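# Hot-swap the flagged drives in the dock, one at a time

## Task

Use the two spare drives lying on the bench mat to swap out every drive the screen flags as bad. Insert each replacement connector-end first, pointing the same direction as the drives already in the dock. Every unflagged drive must finish exactly where and how it began. A drive that enters a bay rebuilds for some time, and no more than one bay may ever be open, partly pulled, or rebuilding at once, or the task fails. Lay each removed drive straight onto the mat. At the end the dock must sit level on the mat, no drive may still be rebuilding, and the gripper must have released everything and moved away. Anything that stays in place only because the robot holds it does not count.

## Robot and tools

Robot: one Doosan M1013 six-joint arm carrying a Robotiq 2F-140 parallel gripper. There is a single arm, so every command row covers that arm and its gripper only.

Frame: the scene frame has its origin on the table surface directly beneath the arm base. +z is up, and +y lies to the left when facing along +x. The base itself may sit slightly tilted relative to the table. Positions are in metres, orientation is a wxyz quaternion, and velocities are in m/s and rad/s. The reported hand position is only approximate and gets worse at long reach. end_effector_position is the point between the pads when they are shut. The fingers point along the gripper's +z axis and open and close along its y axis. Closed fingertips extend about 33 mm past that point, and open ones about 9 mm. While closing, the tips travel roughly 24 mm farther out, so keep that clearance above any surface.

execute_actions: its argument actions is a list holding one item, or nothing. An empty list just reports the current state. An item with rows and steps is a motion: rows is a list of 1 to 15 rows, and steps is at most 15 (15 if omitted). Each control step lasts 1/30 s. One row is used per step, and the final row repeats if steps exceed the rows. An item with only steps (up to 300) is a wait. It sends nothing new and returns once that many steps have elapsed since the previous result. The optional pictures flag turns camera images on or off. A refused call sends nothing at all.

Row layout: nine numbers, each in -1 to 1, in this order: arm/djoint_1 (waist), arm/djoint_2 (shoulder), arm/djoint_3 (elbow), arm/djoint_4 (forearm roll), arm/djoint_5 (wrist pitch), arm/djoint_6 (wrist roll), gripper/position, gripper/force_limit, gripper/speed.

The six joint values are offsets, not targets. They are measured from the joint angles in the most recent result that listed them, not from the previous row. Before any result in the scene lists them, and in the second or later call of one reply, they count from where the arm stands when the action begins. Scale: 1.0 equals 1.398 rad for waist and shoulder, 2.097 rad for the elbow, and 2.622 rad for the three wrist joints. Stated joint ranges are waist, shoulder, forearm roll, wrist pitch and wrist roll -6.283 to 6.283 rad, and elbow -2.792 to 2.792 rad. A call is refused if it pushes a joint outward more than 0.010 rad beyond its range. The true end may differ by up to 0.010 rad. Requests beyond it are clipped, and the result may then say "joint sent to its limit". An all-zero row is not a pause: it pulls the arm back to the reference angles.

Gripper values are levels, not offsets. position: +1 is fully open (140 mm), the pads touch near -0.8, and -1 closes until something blocks them. force_limit: about 14 N at -1, 60 N at 0 and 107 N at +1, for parts up to 40 mm wide. speed: about 30 mm/s at -1, 140 at 0 and 250 at +1.

Motion limits: joint target speed caps are 2.09 rad/s (waist, shoulder), 3.14 (elbow) and 3.93 (wrist joints), with 0.3 s to accelerate. Joints are slowed together so they arrive at the same moment. Each target is held within a lead of the measured angle: 0.456 rad (waist, shoulder), 0.683 (elbow), 0.854 (wrist joints). Targets that would shift the gripper more than 70 mm in one step are scaled back. Big moves therefore need several calls. The arm keeps heading for the last row's target while you think or wait, until it nearly stops or a step is HELD.

Result lines: Joint positions and Joint velocities, in row order (rad, rad/s). object_status: 0 moving, 1 stopped by something while opening, 2 stopped by something while closing (a grip), 3 reached the request or pads met (thin items may still be held). position_measured is in counts, 3 fully open to 230 pads touching, not linear in mm. To grip, send position -1 and confirm status 2. To squeeze harder, raise force_limit and nudge position between -1 and -0.98. "joint command not followed" means the clearance check altered or blocked targets; mounting blocks and posts count as part of the arm. HELD marks steps where your row was partly or wholly not sent. MOTOR HOT warns of heating from carrying loads; an OVER-TEMPERATURE FAULT brakes the arm until it cools.

Faults: contact torque at a joint's load limit (waist 302, shoulder 302, elbow 142, wrist joints 40 N m, including held weight) or any outside force of 144 N stops the arm for 10 s, skips the rest of the call and lets the arm yield. Avoid pressing hard, slamming, dropping or letting parts slip, and never push or drop anything off the table, which fails the task. Loose objects may occasionally be nudged by outside disturbances.

zoom_image: camera is cam_high (672x504), cam_low (672x504) or cam_wrist (504x504); region is [x0, y0, x1, y1] in that image's pixels from its top-left corner, no larger than 504 by 504. It enlarges part of the latest picture.

read_manual: section "licences" returns URDF licence text; it does not move anything.

finished_scene: pass the current scene number to end and grade it. This is irreversible, so first confirm the swap is complete, rebuilding has ended, and the gripper is open and clear. Replying without any tool call ends the run.

Each tool is called as name([rows], argument=value, ...), one row to a line, values as JSON.

## Session

execute_actions(actions=[])

Scene clock: 0.00 s of 8600.00 s.
end_effector_position=(+0.1066, -0.3075, +0.1708) position_measured=3 object_status=3 end_effector_quat_wxyz=(+0.053, +0.828, +0.510, -0.227) end_effector_velocity=(-0.001, -0.000, +0.000) end_effector_angular_velocity=(-0.001, +0.001, -0.001)
Joint positions: [-0.89  -0.301  2.422 -0.553  1.056 -0.113]
Joint velocities: [-0.002 -0.    -0.    -0.001  0.     0.   ]

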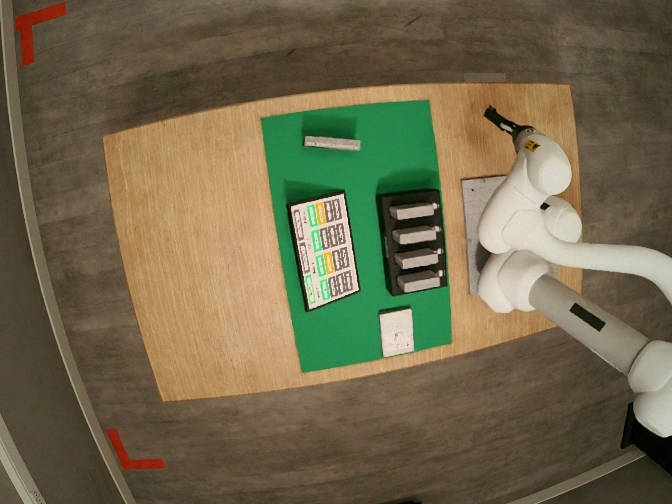

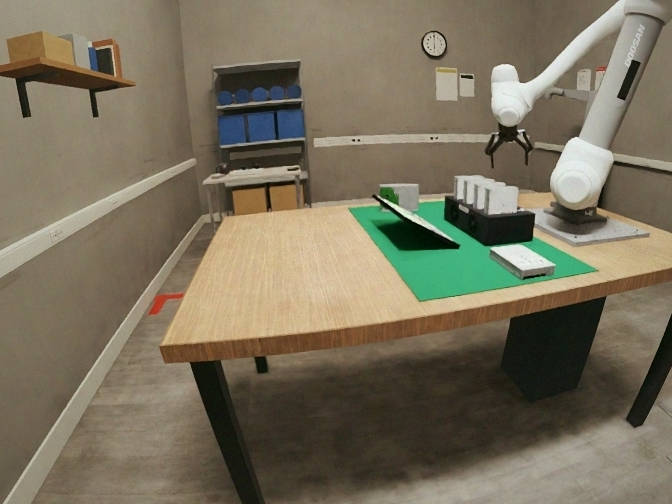

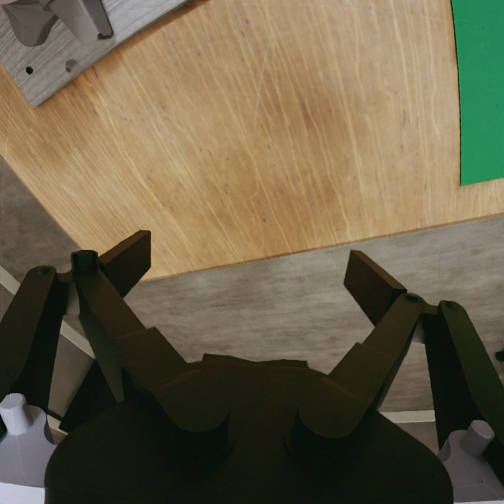

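execute_actions([
  {"rows":[[0,0.2,-0.313,0.211,0.13,0.169,1,0,0]]},
], pictures=false)

execute_actions([
  {"steps":15},
], pictures=false)

execute_actions([
  {"rows":[[0.908,0,0,0,0,0,1,0,0]]},
], pictures=false)

execute_actions([
  {"steps":45},
], pictures=false)

execute_actions([
  {"rows":[[0,0.0887,0.082,0,-0.113,0,1,0,0]]},
], pictures=false)

execute_actions([
  {"steps":8},
])

Scene clock: 17.97 s of 8600.00 s.
end_effector_position=(+0.2825, -0.3677, +0.2932) position_measured=3 object_status=3 end_effector_quat_wxyz=(+0.031, +0.956, +0.280, -0.077) end_effector_velocity=(+0.418, -0.106, +0.289) end_effector_angular_velocity=(+0.364, -0.689, -0.979)
Joint positions: [-0.89  -0.112  1.977 -0.178  1.287  0.187]
Joint velocities: [-0.002  0.42  -0.984  0.826  0.509  0.661]
Steps of this call (steps 1 to 524: nothing new was sent; steps 525 to 539: all 15 steps of this action). Readings (joint positions | what the end effector reports):
525: [-0.890 -0.301 2.421 -0.552 1.057 -0.113] | position_measured=3 object_status=3
526: [-0.890 -0.297 2.412 -0.544 1.062 -0.106] | position_measured=3 object_status=3
528: [-0.890 -0.274 2.359 -0.499 1.090 -0.070] | position_measured=3 object_status=3
532: [-0.890 -0.213 2.214 -0.378 1.164 0.027] | position_measured=3 object_status=3
539: the state above

Scene clock: 18.47 s of 8600.00 s.
end_effector_position=(+0.3733, -0.3873, +0.3584) position_measured=3 object_status=3 end_effector_quat_wxyz=(-0.001, +0.982, +0.187, +0.003) end_effector_velocity=(+0.000, +0.000, -0.000) end_effector_angular_velocity=(-0.000, +0.001, +0.001)
Joint positions: [-0.89  -0.022  1.766  0.     1.397  0.33 ]
Joint velocities: [ 0.001  0.    -0.    -0.001  0.     0.   ]
Steps of this call (steps 1 to 15: the robot went on to your last target). Readings (joint positions | what the end effector reports):
1: [-0.890 -0.098 1.944 -0.150 1.304 0.210] | position_measured=3 object_status=3
2: [-0.890 -0.084 1.911 -0.122 1.322 0.232] | position_measured=3 object_status=3
4: [-0.890 -0.055 1.845 -0.067 1.356 0.276] | position_measured=3 object_status=3
8: [-0.890 -0.023 1.768 -0.002 1.396 0.328] | position_measured=3 object_status=3
15: the state above

Scene clock: 18.97 s of 8600.00 s.
end_effector_position=(+0.4866, -0.2281, +0.3593) position_measured=3 object_status=3 end_effector_quat_wxyz=(-0.000, +0.932, +0.362, +0.003) end_effector_velocity=(+0.197, +0.419, +0.003) end_effector_angular_velocity=(-0.006, -0.005, +0.860)
Joint positions: [-0.525 -0.022  1.766  0.     1.397  0.33 ]
Joint velocities: [ 0.86  -0.    -0.003 -0.    -0.    -0.   ]
Steps of this call (steps 1 to 15: all 15 steps of this action). Readings (joint positions | what the end effector reports):
1: [-0.889 -0.022 1.766 0.000 1.397 0.330] | position_measured=3 object_status=3
2: [-0.883 -0.022 1.766 0.000 1.397 0.330] | position_measured=3 object_status=3
4: [-0.848 -0.022 1.766 0.000 1.397 0.330] | position_measured=3 object_status=3
8: [-0.728 -0.022 1.766 0.000 1.397 0.330] | position_measured=3 object_status=3
15: the state above

Scene clock: 20.47 s of 8600.00 s.
end_effector_position=(+0.4788, +0.2425, +0.3604) position_measured=3 object_status=3 end_effector_quat_wxyz=(+0.001, +0.680, +0.733, +0.003) end_effector_velocity=(-0.000, +0.001, -0.000) end_effector_angular_velocity=(+0.000, +0.000, +0.001)
Joint positions: [ 0.38  -0.022  1.766  0.     1.397  0.33 ]
Joint velocities: [ 0.001  0.     0.     0.     0.    -0.001]
Steps of this call (steps 1 to 45: the robot went on to your last target). Readings (joint positions | what the end effector reports):
1: [-0.496 -0.022 1.766 0.000 1.397 0.330] | position_measured=3 object_status=3
2: [-0.467 -0.022 1.766 0.000 1.397 0.330] | position_measured=3 object_status=3
4: [-0.409 -0.022 1.766 0.000 1.397 0.330] | position_measured=3 object_status=3
8: [-0.292 -0.022 1.766 0.000 1.397 0.330] | position_measured=3 object_status=3
45: the state above

Scene clock: 20.97 s of 8600.00 s.
end_effector_position=(+0.5024, +0.2527, +0.2014) position_measured=3 object_status=3 end_effector_quat_wxyz=(+0.001, +0.680, +0.733, +0.003) end_effector_velocity=(+0.001, -0.000, -0.003) end_effector_angular_velocity=(-0.001, -0.000, -0.001)
Joint positions: [0.38  0.102 1.937 0.    1.101 0.33 ]
Joint velocities: [-0.001  0.003  0.002 -0.001 -0.005  0.001]
Steps of this call (steps 1 to 15: all 15 steps of this action). Readings (joint positions | what the end effector reports):
1: [0.380 -0.021 1.766 0.000 1.396 0.330] | position_measured=3 object_status=3
2: [0.380 -0.017 1.773 0.000 1.384 0.330] | position_measured=3 object_status=3
4: [0.380 0.010 1.810 0.000 1.321 0.330] | position_measured=3 object_status=3
8: [0.380 0.068 1.890 0.000 1.183 0.330] | position_measured=3 object_status=3
15: the state above

Scene clock: 21.23 s of 8600.00 s.
end_effector_position=(+0.5023, +0.2527, +0.2011) position_measured=3 object_status=3 end_effector_quat_wxyz=(+0.001, +0.680, +0.733, +0.003) end_effector_velocity=(-0.002, -0.001, -0.002) end_effector_angular_velocity=(-0.001, +0.003, +0.000)
Joint positions: [0.38  0.102 1.938 0.    1.101 0.33 ]
Joint velocities: [ 0.     0.     0.003  0.     0.    -0.   ]
Steps of this call (steps 1 to 8: the robot went on to your last target). Readings (joint positions | what the end effector reports):
1: [0.380 0.102 1.937 0.000 1.101 0.330] | position_measured=3 object_status=3
2: [0.380 0.102 1.938 0.000 1.101 0.330] | position_measured=3 object_status=3
4: [0.380 0.102 1.938 0.000 1.101 0.330] | position_measured=3 object_status=3
8: the state above

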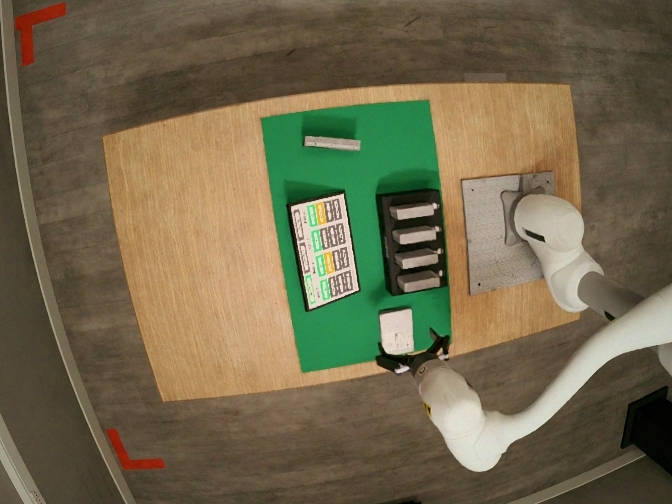

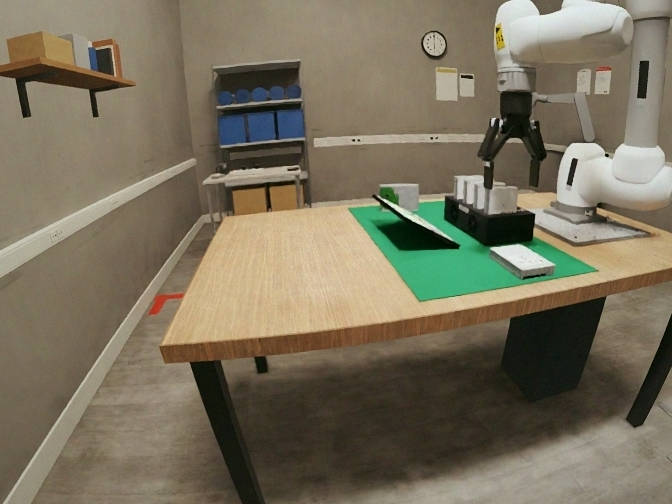

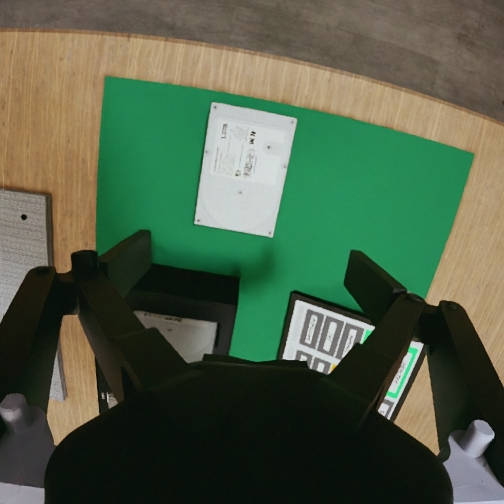

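execute_actions([
  {"rows":[[0.0615,0.0916,0.0496,0,-0.088,0.060,1,0,0]]},
])

Scene clock: 26.50 s of 8600.00 s.
end_effector_position=(+0.4850, +0.2982, +0.0802) position_measured=3 object_status=3 end_effector_quat_wxyz=(+0.001, +0.706, +0.708, +0.002) end_effector_velocity=(-0.001, -0.000, -0.002) end_effector_angular_velocity=(-0.002, +0.001, +0.001)
Joint positions: [0.466 0.23  2.042 0.    0.87  0.487]
Joint velocities: [ 0.001  0.002  0.002 -0.001 -0.002  0.001]
Steps of this call (steps 1 to 15: the robot went on to your last target; steps 16 to 143: nothing new was sent; steps 144 to 158: all 15 steps of this action). Readings (joint positions | what the end effector reports):
144: [0.380 0.103 1.938 0.000 1.099 0.331] | position_measured=3 object_status=3
145: [0.384 0.109 1.943 0.000 1.088 0.339] | position_measured=3 object_status=3
147: [0.407 0.143 1.971 0.000 1.027 0.380] | position_measured=3 object_status=3
151: [0.454 0.214 2.028 0.000 0.901 0.467] | position_measured=3 object_status=3
158: the state above

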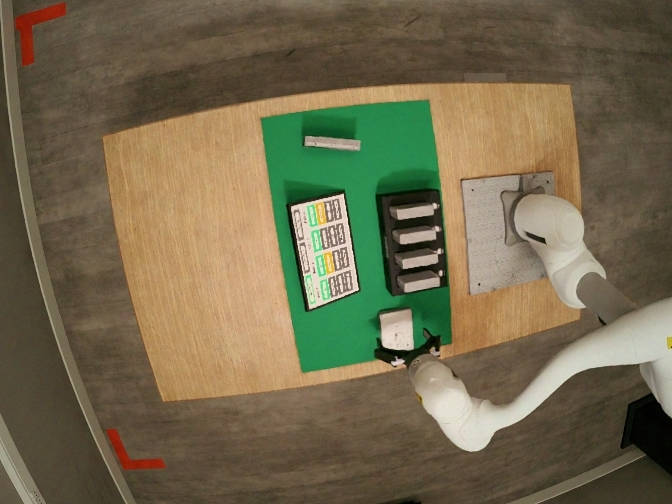

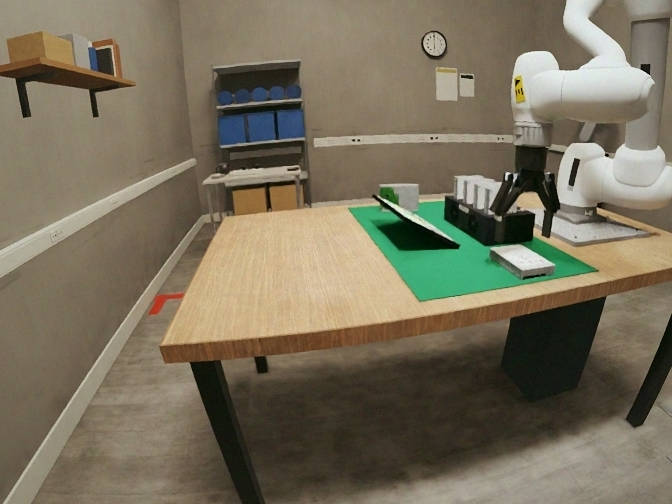

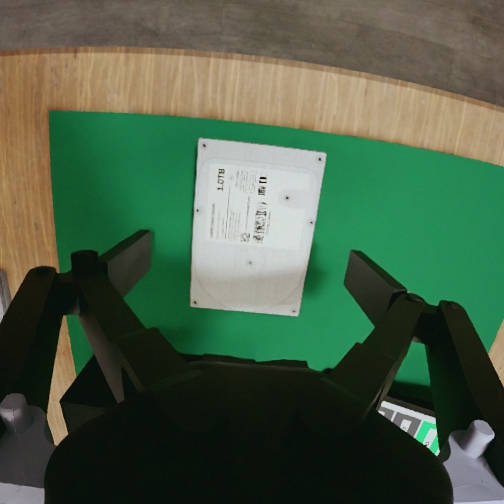

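execute_actions([
  {"rows":[[0,0.045,0.0174,0,-0.0378,0,1,0,0]]},
], pictures=false)

execute_actions([
  {"rows":[[0,0,0,0,0,0,-1,0,0]]},
], pictures=false)

execute_actions([
  {"rows":[[0,-0.012,-0.0045,0,0.01,0,-1,0,0]],"steps":10},
], pictures=false)

execute_actions([
  {"rows":[[0,0,0,0,0,-0.785,-1,0,0]]},
], pictures=false)

execute_actions([
  {"steps":20},
], pictures=false)

execute_actions([
  {"rows":[[0,0.0035,0.0112,0,-0.011,0,-1,0,0]],"steps":12},
])

Scene clock: 35.20 s of 8600.00 s.
end_effector_position=(+0.4849, +0.2982, +0.0295) position_measured=3 object_status=3 end_effector_quat_wxyz=(+0.001, +0.706, +0.708, +0.002) end_effector_velocity=(+0.000, +0.000, -0.000) end_effector_angular_velocity=(+0.000, +0.000, +0.001)
Joint positions: [0.466 0.293 2.078 0.    0.771 0.487]
Joint velocities: [ 0.     0.001 -0.001  0.    -0.    -0.001]
Steps of this call (steps 1 to 15: the robot went on to your last target; steps 16 to 246: nothing new was sent; steps 247 to 261: all 15 steps of this action). Readings (joint positions | what the end effector reports):
247: [0.466 0.231 2.042 0.000 0.869 0.487] | position_measured=3 object_status=3
248: [0.466 0.237 2.045 0.000 0.859 0.487] | position_measured=3 object_status=3
250: [0.466 0.269 2.064 0.000 0.808 0.487] | position_measured=3 object_status=3
254: [0.466 0.293 2.078 0.000 0.772 0.487] | position_measured=3 object_status=3
261: the state above

Scene clock: 35.70 s of 8600.00 s.
end_effector_position=(+0.4850, +0.2982, +0.0296) position_measured=77 object_status=0 end_effector_quat_wxyz=(+0.001, +0.706, +0.708, +0.002) end_effector_velocity=(+0.001, -0.000, +0.000) end_effector_angular_velocity=(+0.000, -0.000, -0.001)
Joint positions: [0.466 0.293 2.078 0.    0.771 0.487]
Joint velocities: [-0.001  0.    -0.001  0.     0.001  0.   ]
Steps of this call (steps 1 to 15: all 15 steps of this action). Readings (joint positions | what the end effector reports):
1: [0.466 0.293 2.078 0.000 0.771 0.487] | position_measured=3 object_status=0
2: [0.466 0.293 2.078 0.000 0.771 0.487] | position_measured=9 object_status=0
4: [0.466 0.293 2.078 0.000 0.771 0.487] | position_measured=24 object_status=0
8: [0.466 0.293 2.078 0.000 0.771 0.487] | position_measured=54 object_status=0
15: the state above

Scene clock: 36.03 s of 8600.00 s.
end_effector_position=(+0.4852, +0.2983, +0.0428) position_measured=77 object_status=2 end_effector_quat_wxyz=(+0.001, +0.706, +0.708, +0.002) end_effector_velocity=(-0.001, +0.000, +0.000) end_effector_angular_velocity=(-0.001, +0.001, +0.002)
Joint positions: [0.466 0.276 2.069 0.    0.797 0.487]
Joint velocities: [ 0.001 -0.001  0.001 -0.001  0.001 -0.   ]
Steps of this call (steps 1 to 10: all 10 steps of this action). Readings (joint positions | what the end effector reports):
1: [0.466 0.292 2.078 0.000 0.772 0.487] | position_measured=77 object_status=0
2: [0.466 0.288 2.076 0.000 0.781 0.487] | position_measured=77 object_status=0
4: [0.466 0.278 2.070 0.000 0.795 0.487] | position_measured=77 object_status=0
8: [0.466 0.276 2.069 0.000 0.797 0.487] | position_measured=77 object_status=2
10: the state above

Scene clock: 36.53 s of 8600.00 s.
end_effector_position=(+0.4852, +0.2983, +0.0428) position_measured=77 object_status=2 end_effector_quat_wxyz=(+0.002, +0.158, +0.987, +0.001) end_effector_velocity=(-0.000, -0.001, -0.000) end_effector_angular_velocity=(-0.015, -0.007, +3.660)
Joint positions: [ 0.466  0.276  2.069  0.     0.797 -0.763]
Joint velocities: [-0.002 -0.     0.001  0.001  0.    -3.663]
Steps of this call (steps 1 to 15: all 15 steps of this action). Readings (joint positions | what the end effector reports):
1: [0.466 0.276 2.069 0.000 0.797 0.486] | position_measured=77 object_status=2
2: [0.466 0.276 2.069 0.000 0.797 0.474] | position_measured=77 object_status=2
4: [0.466 0.276 2.069 0.000 0.797 0.407] | position_measured=77 object_status=2
8: [0.466 0.276 2.069 0.000 0.797 0.100] | position_measured=77 object_status=2
15: the state above

Scene clock: 37.20 s of 8600.00 s.
end_effector_position=(+0.4852, +0.2983, +0.0428) position_measured=77 object_status=2 end_effector_quat_wxyz=(+0.002, -0.243, +0.970, +0.001) end_effector_velocity=(-0.000, +0.001, +0.000) end_effector_angular_velocity=(-0.000, -0.000, +0.002)
Joint positions: [ 0.466  0.276  2.069  0.     0.797 -1.571]
Joint velocities: [ 0.001 -0.    -0.    -0.001 -0.    -0.001]
Steps of this call (steps 1 to 20: the robot went on to your last target). Readings (joint positions | what the end effector reports):
1: [0.466 0.276 2.069 0.000 0.797 -0.887] | position_measured=77 object_status=2
2: [0.466 0.276 2.069 0.000 0.797 -1.009] | position_measured=77 object_status=2
4: [0.466 0.276 2.069 0.000 0.797 -1.227] | position_measured=77 object_status=2
8: [0.466 0.276 2.069 0.000 0.797 -1.508] | position_measured=77 object_status=2
20: the state above

Scene clock: 37.60 s of 8600.00 s.
end_effector_position=(+0.4781, +0.2945, +0.0307) position_measured=77 object_status=2 end_effector_quat_wxyz=(+0.003, -0.243, +0.970, +0.001) end_effector_velocity=(+0.001, -0.000, +0.000) end_effector_angular_velocity=(+0.000, -0.001, -0.001)
Joint positions: [ 0.466  0.281  2.092  0.     0.768 -1.571]
Joint velocities: [-0.002  0.    -0.001 -0.    -0.    -0.   ]
Steps of this call (steps 1 to 12: all 12 steps of this action). Readings (joint positions | what the end effector reports):
1: [0.466 0.276 2.069 0.000 0.796 -1.571] | position_measured=77 object_status=2
2: [0.466 0.278 2.077 0.000 0.786 -1.571] | position_measured=77 object_status=2
4: [0.466 0.281 2.090 0.000 0.771 -1.571] | position_measured=77 object_status=2
8: [0.466 0.281 2.092 0.000 0.768 -1.571] | position_measured=77 object_status=2
12: the state above

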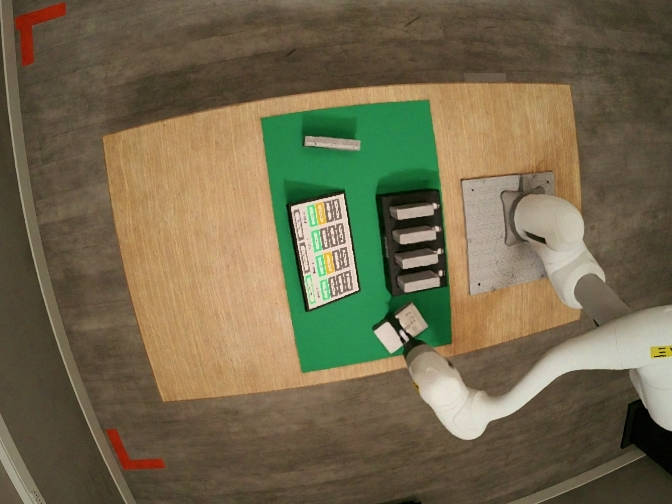

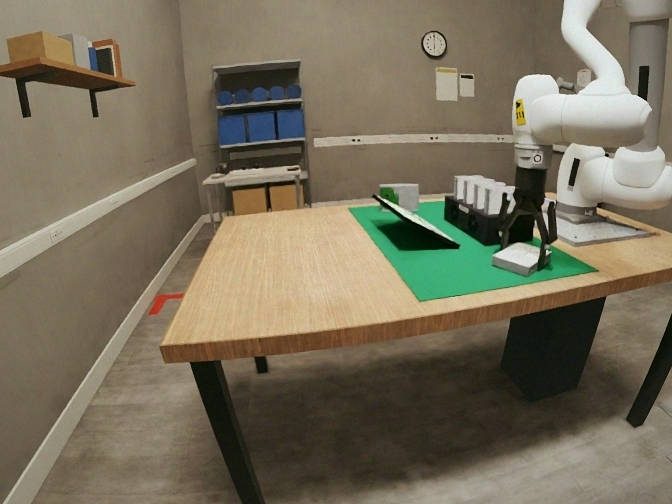

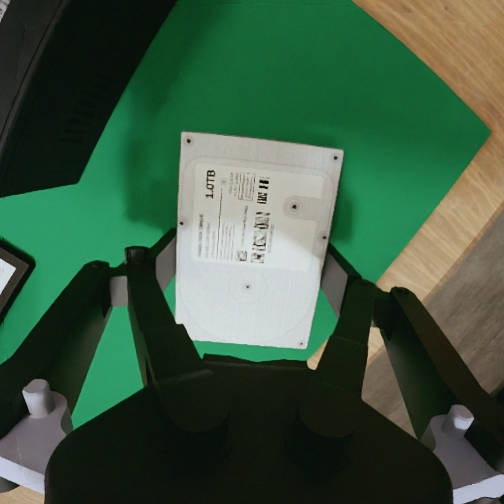

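execute_actions([
  {"rows":[[0,0,0,0,0,0,1,0,0]],"steps":12},
], pictures=false)

execute_actions([
  {"rows":[[0,-0.08,-0.033,0,0.069,0,1,0,0]]},
], pictures=false)

execute_actions([
  {"rows":[[0,0.339,-0.2313,0,0.304,0,1,0,0]]},
], pictures=false)

execute_actions([
  {"steps":8},
], pictures=false)

execute_actions([
  {"rows":[[0,0.0572,0.0148,0,-0.0423,0,1,1,0]]},
], pictures=false)

execute_actions([
  {"rows":[[0,0,0,0,0,0,-1,1,0]]},
], pictures=false)

execute_actions([
  {"steps":6},
], pictures=false)

execute_actions([
  {"rows":[[0,-0.179,0,0,0,0,-1,1,0]]},
], pictures=false)

execute_actions([
  {"rows":[[0,-0.446,0.392,0,-0.579,0,-1,1,0]]},
], pictures=false)

execute_actions([
  {"steps":15},
], pictures=false)

execute_actions([
  {"rows":[[0,0.098,0.0388,0,-0.0835,0,-1,1,0]]},
])

Scene clock: 53.80 s of 8600.00 s.
end_effector_position=(+0.4781, +0.2945, +0.0307) position_measured=3 object_status=0 end_effector_quat_wxyz=(+0.003, -0.243, +0.970, +0.001) end_effector_velocity=(+0.000, +0.000, +0.000) end_effector_angular_velocity=(+0.001, -0.000, +0.000)
Joint positions: [ 0.466  0.281  2.092  0.     0.768 -1.571]
Joint velocities: [ 0.     0.    -0.     0.    -0.    -0.001]
Steps of this call (steps 1 to 15: the robot went on to your last target; steps 16 to 474: nothing new was sent; steps 475 to 486: all 12 steps of this action). Readings (joint positions | what the end effector reports):
475: [0.466 0.281 2.092 0.000 0.768 -1.571] | position_measured=77 object_status=0
476: [0.466 0.281 2.092 0.000 0.768 -1.571] | position_measured=77 object_status=0
478: [0.466 0.281 2.092 0.000 0.768 -1.571] | position_measured=56 object_status=0
482: [0.466 0.281 2.092 0.000 0.768 -1.571] | position_measured=26 object_status=0
486: the state above

Scene clock: 54.30 s of 8600.00 s.
end_effector_position=(+0.4763, +0.2936, +0.1226) position_measured=3 object_status=3 end_effector_quat_wxyz=(+0.003, -0.243, +0.970, +0.001) end_effector_velocity=(+0.001, +0.000, +0.001) end_effector_angular_velocity=(-0.000, -0.003, +0.002)
Joint positions: [ 0.466  0.169  2.023  0.     0.949 -1.571]
Joint velocities: [ 0.001 -0.001 -0.002 -0.002  0.001  0.   ]
Steps of this call (steps 1 to 15: all 15 steps of this action). Readings (joint positions | what the end effector reports):
1: [0.466 0.281 2.092 0.000 0.769 -1.571] | position_measured=3 object_status=0
2: [0.466 0.275 2.089 0.000 0.780 -1.571] | position_measured=3 object_status=0
4: [0.466 0.239 2.066 0.000 0.837 -1.571] | position_measured=3 object_status=0
8: [0.466 0.173 2.025 0.000 0.943 -1.571] | position_measured=3 object_status=3
15: the state above

Scene clock: 54.80 s of 8600.00 s.
end_effector_position=(+0.5072, +0.3100, +0.1100) position_measured=3 object_status=3 end_effector_quat_wxyz=(-0.363, -0.225, +0.900, -0.091) end_effector_velocity=(+0.030, +0.016, +0.004) end_effector_angular_velocity=(-0.241, +0.454, -0.001)
Joint positions: [ 0.466  0.635  1.546  0.     1.732 -1.571]
Joint velocities: [-0.001  0.314 -0.314  0.001  0.514 -0.001]
Steps of this call (steps 1 to 15: all 15 steps of this action). Readings (joint positions | what the end effector reports):
1: [0.466 0.170 2.022 0.000 0.951 -1.571] | position_measured=3 object_status=3
2: [0.466 0.176 2.015 0.000 0.962 -1.571] | position_measured=3 object_status=3
4: [0.466 0.211 1.978 0.000 1.024 -1.571] | position_measured=3 object_status=3
8: [0.466 0.376 1.806 0.000 1.306 -1.571] | position_measured=3 object_status=3
15: the state above

Scene clock: 55.07 s of 8600.00 s.
end_effector_position=(+0.5079, +0.3104, +0.1104) position_measured=3 object_status=3 end_effector_quat_wxyz=(-0.369, -0.224, +0.897, -0.092) end_effector_velocity=(+0.000, -0.000, -0.001) end_effector_angular_velocity=(+0.001, +0.002, -0.000)
Joint positions: [ 0.466  0.643  1.538  0.     1.746 -1.571]
Joint velocities: [-0.001  0.002 -0.     0.001 -0.    -0.001]
Steps of this call (steps 1 to 8: the robot went on to your last target). Readings (joint positions | what the end effector reports):
1: [0.466 0.642 1.540 0.000 1.743 -1.571] | position_measured=3 object_status=3
2: [0.466 0.643 1.538 0.000 1.745 -1.571] | position_measured=3 object_status=3
4: [0.466 0.643 1.538 0.000 1.746 -1.571] | position_measured=3 object_status=3
8: the state above

Scene clock: 55.57 s of 8600.00 s.
end_effector_position=(+0.5084, +0.3107, +0.0304) position_measured=3 object_status=3 end_effector_quat_wxyz=(-0.369, -0.224, +0.897, -0.092) end_effector_velocity=(+0.001, +0.001, -0.000) end_effector_angular_velocity=(+0.000, -0.002, +0.000)
Joint positions: [ 0.466  0.723  1.569  0.     1.635 -1.571]
Joint velocities: [ 0.     0.001 -0.003 -0.    -0.     0.   ]
Steps of this call (steps 1 to 15: all 15 steps of this action). Readings (joint positions | what the end effector reports):
1: [0.466 0.644 1.538 0.000 1.745 -1.571] | position_measured=3 object_status=3
2: [0.466 0.650 1.540 0.000 1.736 -1.571] | position_measured=3 object_status=3
4: [0.466 0.684 1.555 0.000 1.688 -1.571] | position_measured=3 object_status=3
8: [0.466 0.723 1.569 0.000 1.636 -1.571] | position_measured=3 object_status=3
15: the state above

Scene clock: 56.07 s of 8600.00 s.
end_effector_position=(+0.5085, +0.3107, +0.0305) position_measured=80 object_status=0 end_effector_quat_wxyz=(-0.369, -0.224, +0.897, -0.092) end_effector_velocity=(+0.000, +0.000, +0.000) end_effector_angular_velocity=(+0.001, -0.000, +0.000)
Joint positions: [ 0.466  0.723  1.569  0.     1.635 -1.571]
Joint velocities: [ 0. -0. -0.  0. -0. -0.]
Steps of this call (steps 1 to 15: all 15 steps of this action). Readings (joint positions | what the end effector reports):
1: [0.466 0.723 1.569 0.000 1.635 -1.571] | position_measured=3 object_status=0
2: [0.466 0.723 1.569 0.000 1.635 -1.571] | position_measured=9 object_status=0
4: [0.466 0.723 1.569 0.000 1.635 -1.571] | position_measured=24 object_status=0
8: [0.466 0.723 1.569 0.000 1.635 -1.571] | position_measured=54 object_status=0
15: the state above

Scene clock: 56.27 s of 8600.00 s.
end_effector_position=(+0.5085, +0.3107, +0.0305) position_measured=80 object_status=2 end_effector_quat_wxyz=(-0.369, -0.224, +0.897, -0.092) end_effector_velocity=(-0.000, -0.001, -0.000) end_effector_angular_velocity=(-0.001, +0.001, +0.001)
Joint positions: [ 0.466  0.723  1.569  0.     1.635 -1.571]
Joint velocities: [-0.001  0.     0.001 -0.002 -0.    -0.001]
Steps of this call (steps 1 to 6: the robot went on to your last target). Readings (joint positions | what the end effector reports):
1: [0.466 0.723 1.569 0.000 1.635 -1.571] | position_measured=80 object_status=0
2: [0.466 0.723 1.569 0.000 1.635 -1.571] | position_measured=80 object_status=2
4: [0.466 0.723 1.569 0.000 1.635 -1.571] | position_measured=80 object_status=2
6: the state above

Scene clock: 56.77 s of 8600.00 s.
end_effector_position=(+0.5219, +0.3179, +0.1820) position_measured=81 object_status=2 end_effector_quat_wxyz=(-0.254, -0.234, +0.936, -0.064) end_effector_velocity=(-0.000, -0.001, -0.001) end_effector_angular_velocity=(-0.001, +0.001, -0.002)
Joint positions: [ 0.466  0.473  1.569  0.     1.635 -1.571]
Joint velocities: [-0.002  0.     0.002 -0.001 -0.     0.   ]
Steps of this call (steps 1 to 15: all 15 steps of this action). Readings (joint positions | what the end effector reports):
1: [0.466 0.722 1.569 0.000 1.635 -1.571] | position_measured=80 object_status=2
2: [0.466 0.717 1.569 0.000 1.635 -1.571] | position_measured=80 object_status=2
4: [0.466 0.681 1.570 0.000 1.635 -1.571] | position_measured=81 object_status=2
8: [0.466 0.572 1.569 0.000 1.635 -1.571] | position_measured=81 object_status=2
15: the state above

Scene clock: 57.27 s of 8600.00 s.
end_effector_position=(+0.4685, +0.2893, +0.1467) position_measured=81 object_status=2 end_effector_quat_wxyz=(+0.200, -0.237, +0.949, +0.050) end_effector_velocity=(+0.171, +0.092, +0.251) end_effector_angular_velocity=(+1.287, -2.414, +0.003)
Joint positions: [ 0.466 -0.045  2.264  0.     0.513 -1.571]
Joint velocities: [ 0.001 -0.927  1.121 -0.002 -2.93  -0.   ]
Steps of this call (steps 1 to 15: all 15 steps of this action). Readings (joint positions | what the end effector reports):
1: [0.466 0.472 1.570 0.000 1.634 -1.571] | position_measured=81 object_status=2
2: [0.466 0.466 1.579 0.000 1.622 -1.571] | position_measured=81 object_status=2
4: [0.466 0.430 1.632 0.000 1.555 -1.571] | position_measured=81 object_status=2
8: [0.466 0.283 1.852 0.000 1.279 -1.571] | position_measured=81 object_status=2
15: the state above

Scene clock: 57.77 s of 8600.00 s.
end_effector_position=(+0.4946, +0.3033, +0.2001) position_measured=81 object_status=2 end_effector_quat_wxyz=(+0.373, -0.224, +0.896, +0.093) end_effector_velocity=(+0.000, +0.001, +0.001) end_effector_angular_velocity=(+0.001, -0.002, +0.002)
Joint positions: [ 0.466 -0.15   2.391  0.     0.117 -1.571]
Joint velocities: [ 0.002 -0.001 -0.002 -0.001 -0.     0.   ]
Steps of this call (steps 1 to 15: the robot went on to your last target). Readings (joint positions | what the end effector reports):
1: [0.466 -0.074 2.299 0.000 0.419 -1.571] | position_measured=81 object_status=2
2: [0.466 -0.098 2.327 0.000 0.335 -1.571] | position_measured=81 object_status=2
4: [0.466 -0.132 2.368 0.000 0.208 -1.571] | position_measured=81 object_status=2
8: [0.466 -0.150 2.390 0.000 0.119 -1.571] | position_measured=81 object_status=2
15: the state above

Scene clock: 58.27 s of 8600.00 s.
end_effector_position=(+0.4943, +0.3031, +0.1206) position_measured=81 object_status=2 end_effector_quat_wxyz=(+0.373, -0.224, +0.895, +0.093) end_effector_velocity=(-0.001, -0.001, -0.002) end_effector_angular_velocity=(-0.003, +0.002, +0.001)
Joint positions: [ 0.466 -0.013  2.472  0.    -0.101 -1.571]
Joint velocities: [-0.001  0.002  0.002 -0.001 -0.    -0.001]
Steps of this call (steps 1 to 15: all 15 steps of this action). Readings (joint positions | what the end effector reports):
1: [0.466 -0.150 2.391 0.000 0.116 -1.571] | position_measured=81 object_status=2
2: [0.466 -0.144 2.395 0.000 0.106 -1.571] | position_measured=81 object_status=2
4: [0.466 -0.108 2.416 0.000 0.049 -1.571] | position_measured=81 object_status=2
8: [0.466 -0.020 2.468 0.000 -0.089 -1.571] | position_measured=81 object_status=2
15: the state above

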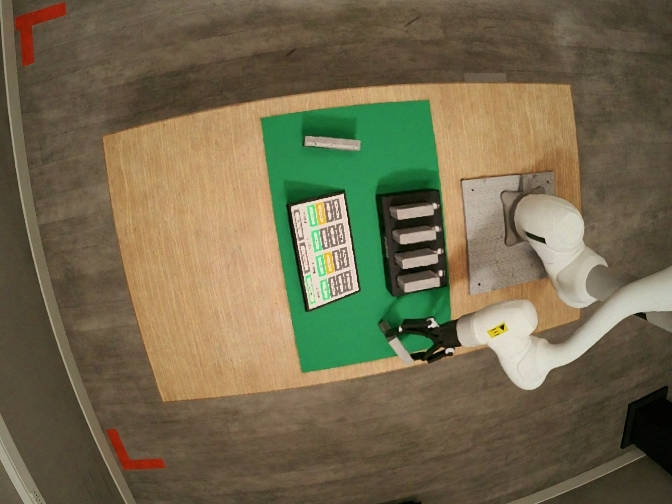

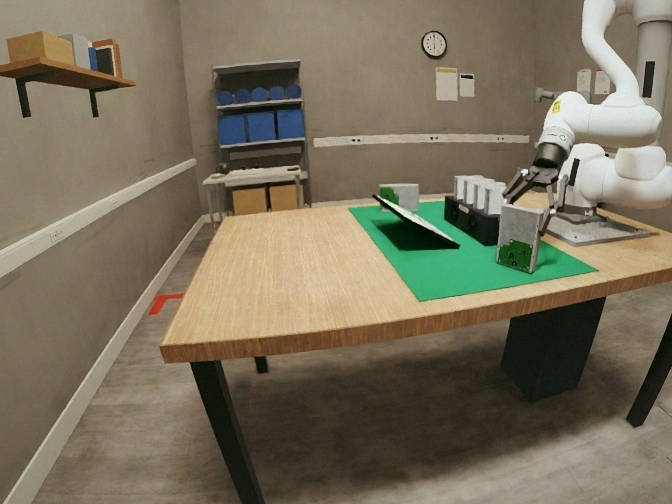

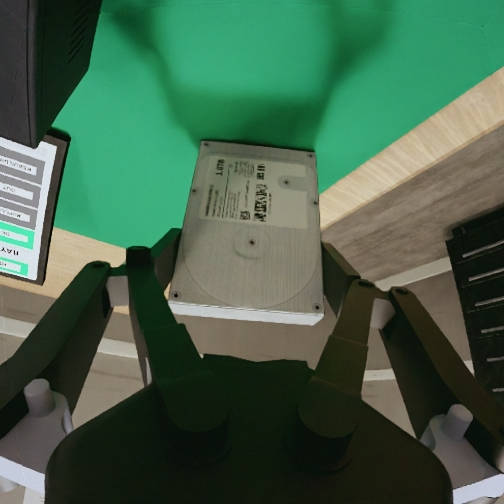

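execute_actions([
  {"rows":[[0,0.007,0.0022,0,-0.0055,0,-1,1,0]],"steps":15},
])

Scene clock: 79.33 s of 8600.00 s.
end_effector_position=(+0.4942, +0.3031, +0.1157) position_measured=81 object_status=2 end_effector_quat_wxyz=(+0.373, -0.224, +0.895, +0.093) end_effector_velocity=(+0.000, -0.000, -0.000) end_effector_angular_velocity=(+0.001, +0.000, -0.001)
Joint positions: [ 0.466 -0.004  2.477  0.    -0.116 -1.571]
Joint velocities: [-0.     0.001 -0.     0.002 -0.    -0.001]
Steps of this call (steps 1 to 15: the robot went on to your last target; steps 16 to 617: nothing new was sent; steps 618 to 632: all 15 steps of this action). Readings (joint positions | what the end effector reports):
618: [0.466 -0.013 2.472 0.000 -0.102 -1.571] | position_measured=81 object_status=2
619: [0.466 -0.009 2.474 0.000 -0.108 -1.571] | position_measured=81 object_status=2
621: [0.466 -0.005 2.476 0.000 -0.115 -1.571] | position_measured=81 object_status=2
625: [0.466 -0.004 2.476 0.000 -0.116 -1.571] | position_measured=81 object_status=2
632: the state above

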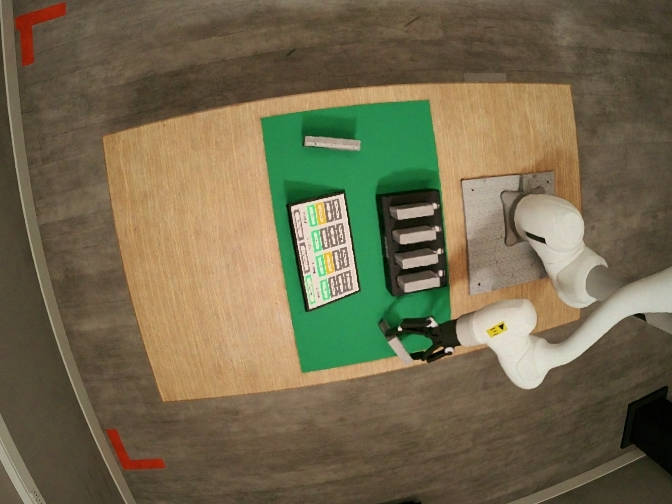

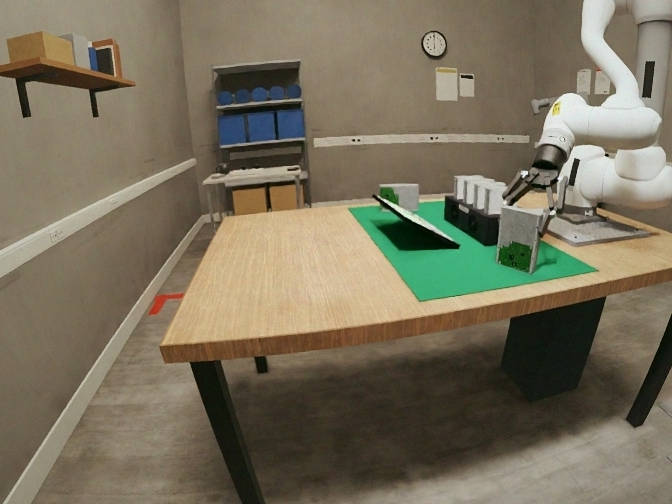

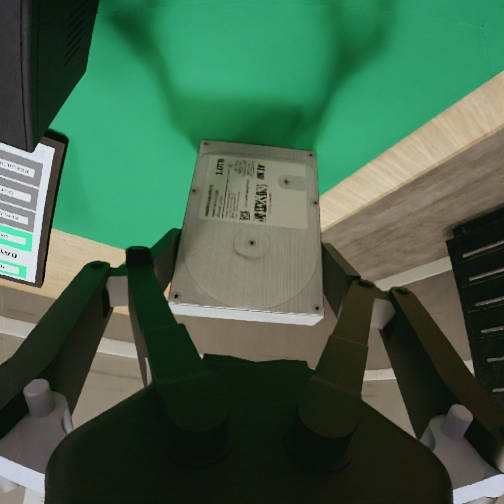

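execute_actions([
  {"rows":[[0,0,0,0,0,0,1,0,-0.5]],"steps":15},
], pictures=false)

execute_actions([
  {"rows":[[0,-0.105,-0.041,0,0.0885,0,1,0,0]],"steps":15},
], pictures=false)

execute_actions([
  {"rows":[[0,-0.017,-0.178,0,0.1,0,1,0,0]],"steps":15},
], pictures=false)

execute_actions([
  {"steps":10},
], pictures=false)

execute_actions([
  {"rows":[[-0.333,0,0,0,0.351,0.588,1,0,0]],"steps":15},
], pictures=false)

execute_actions([
  {"steps":30},
])

Scene clock: 87.67 s of 8600.00 s.
end_effector_position=(+0.4942, +0.3031, +0.1157) position_measured=18 object_status=0 end_effector_quat_wxyz=(+0.373, -0.224, +0.895, +0.093) end_effector_velocity=(-0.000, +0.001, +0.000) end_effector_angular_velocity=(+0.000, -0.001, +0.001)
Joint positions: [ 0.466 -0.004  2.477  0.    -0.116 -1.571]
Joint velocities: [ 0.001 -0.    -0.     0.    -0.    -0.   ]
Steps of this call (steps 1 to 15: the robot went on to your last target; steps 16 to 235: nothing new was sent; steps 236 to 250: all 15 steps of this action). Readings (joint positions | what the end effector reports):
236: [0.466 -0.004 2.477 0.000 -0.116 -1.571] | position_measured=81 object_status=0
237: [0.466 -0.003 2.477 0.000 -0.115 -1.571] | position_measured=81 object_status=0
239: [0.466 -0.003 2.478 0.000 -0.115 -1.571] | position_measured=68 object_status=0
243: [0.466 -0.003 2.477 0.000 -0.116 -1.571] | position_measured=50 object_status=0
250: the state above

Scene clock: 88.17 s of 8600.00 s.
end_effector_position=(+0.4950, +0.3035, +0.2005) position_measured=3 object_status=3 end_effector_quat_wxyz=(+0.374, -0.224, +0.895, +0.093) end_effector_velocity=(+0.000, -0.000, +0.001) end_effector_angular_velocity=(+0.001, -0.001, -0.001)
Joint positions: [ 0.466 -0.15   2.391  0.     0.116 -1.571]
Joint velocities: [-0.    -0.002 -0.     0.     0.001  0.001]
Steps of this call (steps 1 to 15: all 15 steps of this action). Readings (joint positions | what the end effector reports):
1: [0.466 -0.004 2.476 0.000 -0.115 -1.571] | position_measured=13 object_status=0
2: [0.466 -0.011 2.473 0.000 -0.105 -1.571] | position_measured=6 object_status=0
4: [0.466 -0.046 2.452 0.000 -0.049 -1.571] | position_measured=3 object_status=0
8: [0.466 -0.140 2.397 0.000 0.098 -1.571] | position_measured=3 object_status=0
15: the state above

Scene clock: 88.67 s of 8600.00 s.
end_effector_position=(+0.5923, +0.3555, +0.4171) position_measured=3 object_status=3 end_effector_quat_wxyz=(+0.430, -0.218, +0.869, +0.108) end_effector_velocity=(+0.088, +0.046, +0.323) end_effector_angular_velocity=(+0.087, -0.161, -0.002)
Joint positions: [ 0.466 -0.173  2.036  0.     0.365 -1.571]
Joint velocities: [-0.001 -0.033 -0.486 -0.     0.336  0.001]
Steps of this call (steps 1 to 15: all 15 steps of this action). Readings (joint positions | what the end effector reports):
1: [0.466 -0.150 2.390 0.000 0.117 -1.571] | position_measured=3 object_status=3
2: [0.466 -0.151 2.380 0.000 0.124 -1.571] | position_measured=3 object_status=3
4: [0.466 -0.154 2.329 0.000 0.159 -1.571] | position_measured=3 object_status=3
8: [0.466 -0.161 2.218 0.000 0.238 -1.571] | position_measured=3 object_status=3
15: the state above

Scene clock: 89.00 s of 8600.00 s.
end_effector_position=(+0.5954, +0.3572, +0.4290) position_measured=3 object_status=3 end_effector_quat_wxyz=(+0.433, -0.217, +0.868, +0.108) end_effector_velocity=(+0.000, -0.000, -0.000) end_effector_angular_velocity=(-0.002, -0.000, +0.000)
Joint positions: [ 0.466 -0.174  2.017  0.     0.378 -1.571]
Joint velocities: [-0.    -0.     0.    -0.001  0.001 -0.001]
Steps of this call (steps 1 to 10: the robot went on to your last target). Readings (joint positions | what the end effector reports):
1: [0.466 -0.174 2.023 0.000 0.373 -1.571] | position_measured=3 object_status=3
2: [0.466 -0.174 2.019 0.000 0.377 -1.571] | position_measured=3 object_status=3
4: [0.466 -0.174 2.018 0.000 0.378 -1.571] | position_measured=3 object_status=3
8: [0.466 -0.174 2.017 0.000 0.378 -1.571] | position_measured=3 object_status=3
10: the state above

Scene clock: 89.50 s of 8600.00 s.
end_effector_position=(+0.5408, +0.1644, +0.3258) position_measured=3 object_status=3 end_effector_quat_wxyz=(+0.190, +0.189, +0.959, +0.088) end_effector_velocity=(-0.222, -0.362, -0.143) end_effector_angular_velocity=(+0.503, +1.201, -2.235)
Joint positions: [ 0.21  -0.174  2.017  0.     0.881 -0.948]
Joint velocities: [-0.531 -0.    -0.001 -0.001  1.05   1.87 ]
Steps of this call (steps 1 to 15: all 15 steps of this action). Readings (joint positions | what the end effector reports):
1: [0.465 -0.174 2.017 0.000 0.380 -1.569] | position_measured=3 object_status=3
2: [0.459 -0.174 2.017 0.000 0.392 -1.557] | position_measured=3 object_status=3
4: [0.424 -0.174 2.017 0.000 0.457 -1.491] | position_measured=3 object_status=3
8: [0.342 -0.174 2.017 0.000 0.619 -1.322] | position_measured=3 object_status=3
15: the state above

Scene clock: 90.50 s of 8600.00 s.
end_effector_position=(+0.4287, +0.0446, +0.2964) position_measured=3 object_status=3 end_effector_quat_wxyz=(+0.001, +0.688, +0.726, +0.003) end_effector_velocity=(-0.000, +0.000, -0.000) end_effector_angular_velocity=(+0.001, +0.001, -0.000)
Joint positions: [ 0.    -0.174  2.017  0.     1.298 -0.029]
Joint velocities: [ 0.     0.     0.001  0.001 -0.     0.   ]
Steps of this call (steps 1 to 30: the robot went on to your last target). Readings (joint positions | what the end effector reports):
1: [0.192 -0.174 2.017 0.000 0.916 -0.883] | position_measured=3 object_status=3
2: [0.175 -0.174 2.017 0.000 0.951 -0.813] | position_measured=3 object_status=3
4: [0.140 -0.174 2.017 0.000 1.019 -0.663] | position_measured=3 object_status=3
8: [0.071 -0.174 2.017 0.000 1.157 -0.348] | position_measured=3 object_status=3
30: the state above
The arm was judged still, so your last target was given up. Only a new action makes it travel on or press farther. Fingers that are still opening or closing keep moving.

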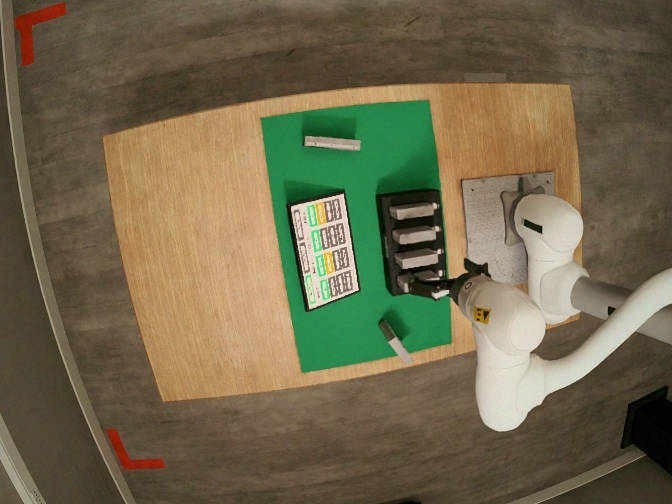

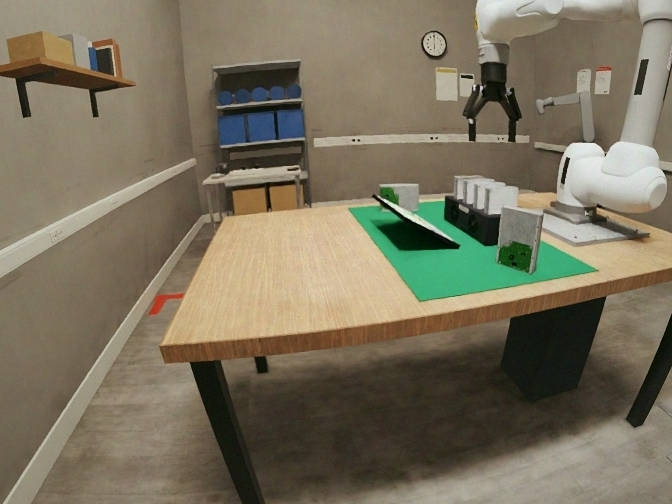

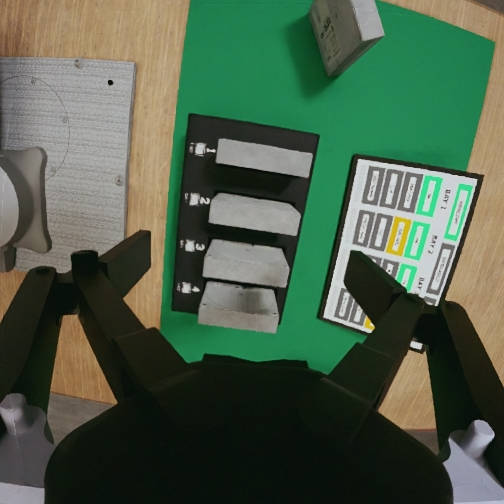

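execute_actions([
  {"rows":[[0,0.05,0.0715,0,-0.083,0.011,1,0,0]],"steps":15},
])

Scene clock: 94.07 s of 8600.00 s.
end_effector_position=(+0.4257, +0.0448, +0.1887) position_measured=3 object_status=3 end_effector_quat_wxyz=(+0.000, +0.698, +0.716, +0.002) end_effector_velocity=(-0.001, +0.000, -0.002) end_effector_angular_velocity=(-0.001, +0.003, +0.002)
Joint positions: [ 0.    -0.104  2.167  0.     1.081 -0.   ]
Joint velocities: [ 0.001  0.001  0.003 -0.001 -0.    -0.   ]
Steps of this call (steps 1 to 92: nothing new was sent; steps 93 to 107: all 15 steps of this action). Readings (joint positions | what the end effector reports):
93: [0.000 -0.174 2.018 0.000 1.297 -0.029] | position_measured=3 object_status=3
94: [0.000 -0.170 2.026 0.000 1.285 -0.027] | position_measured=3 object_status=3
96: [0.000 -0.149 2.071 0.000 1.220 -0.019] | position_measured=3 object_status=3
100: [0.000 -0.108 2.159 0.000 1.094 -0.002] | position_measured=3 object_status=3
107: the state above

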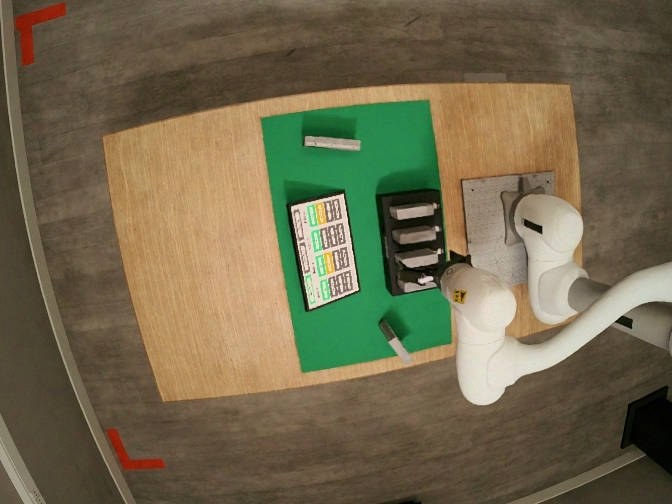

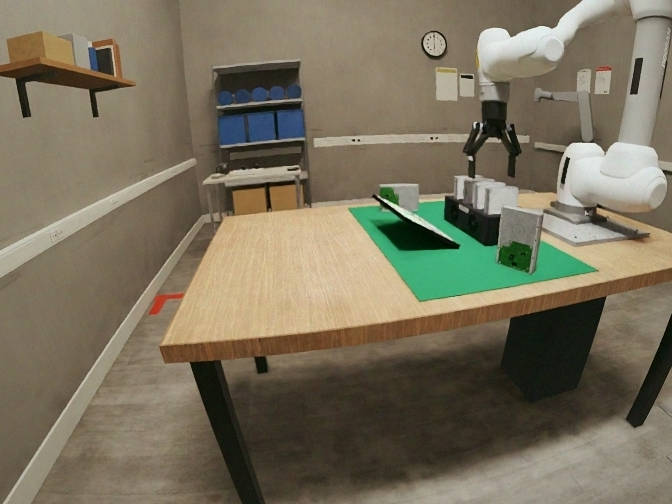

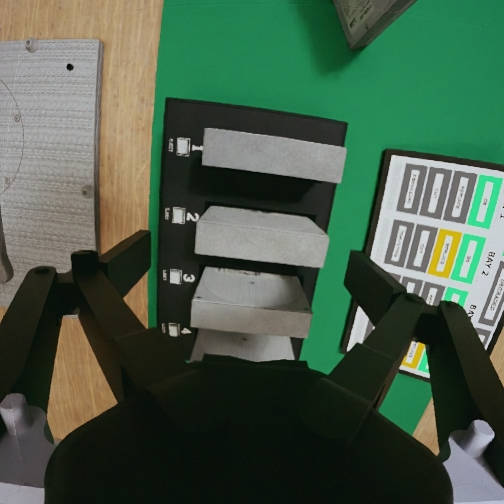

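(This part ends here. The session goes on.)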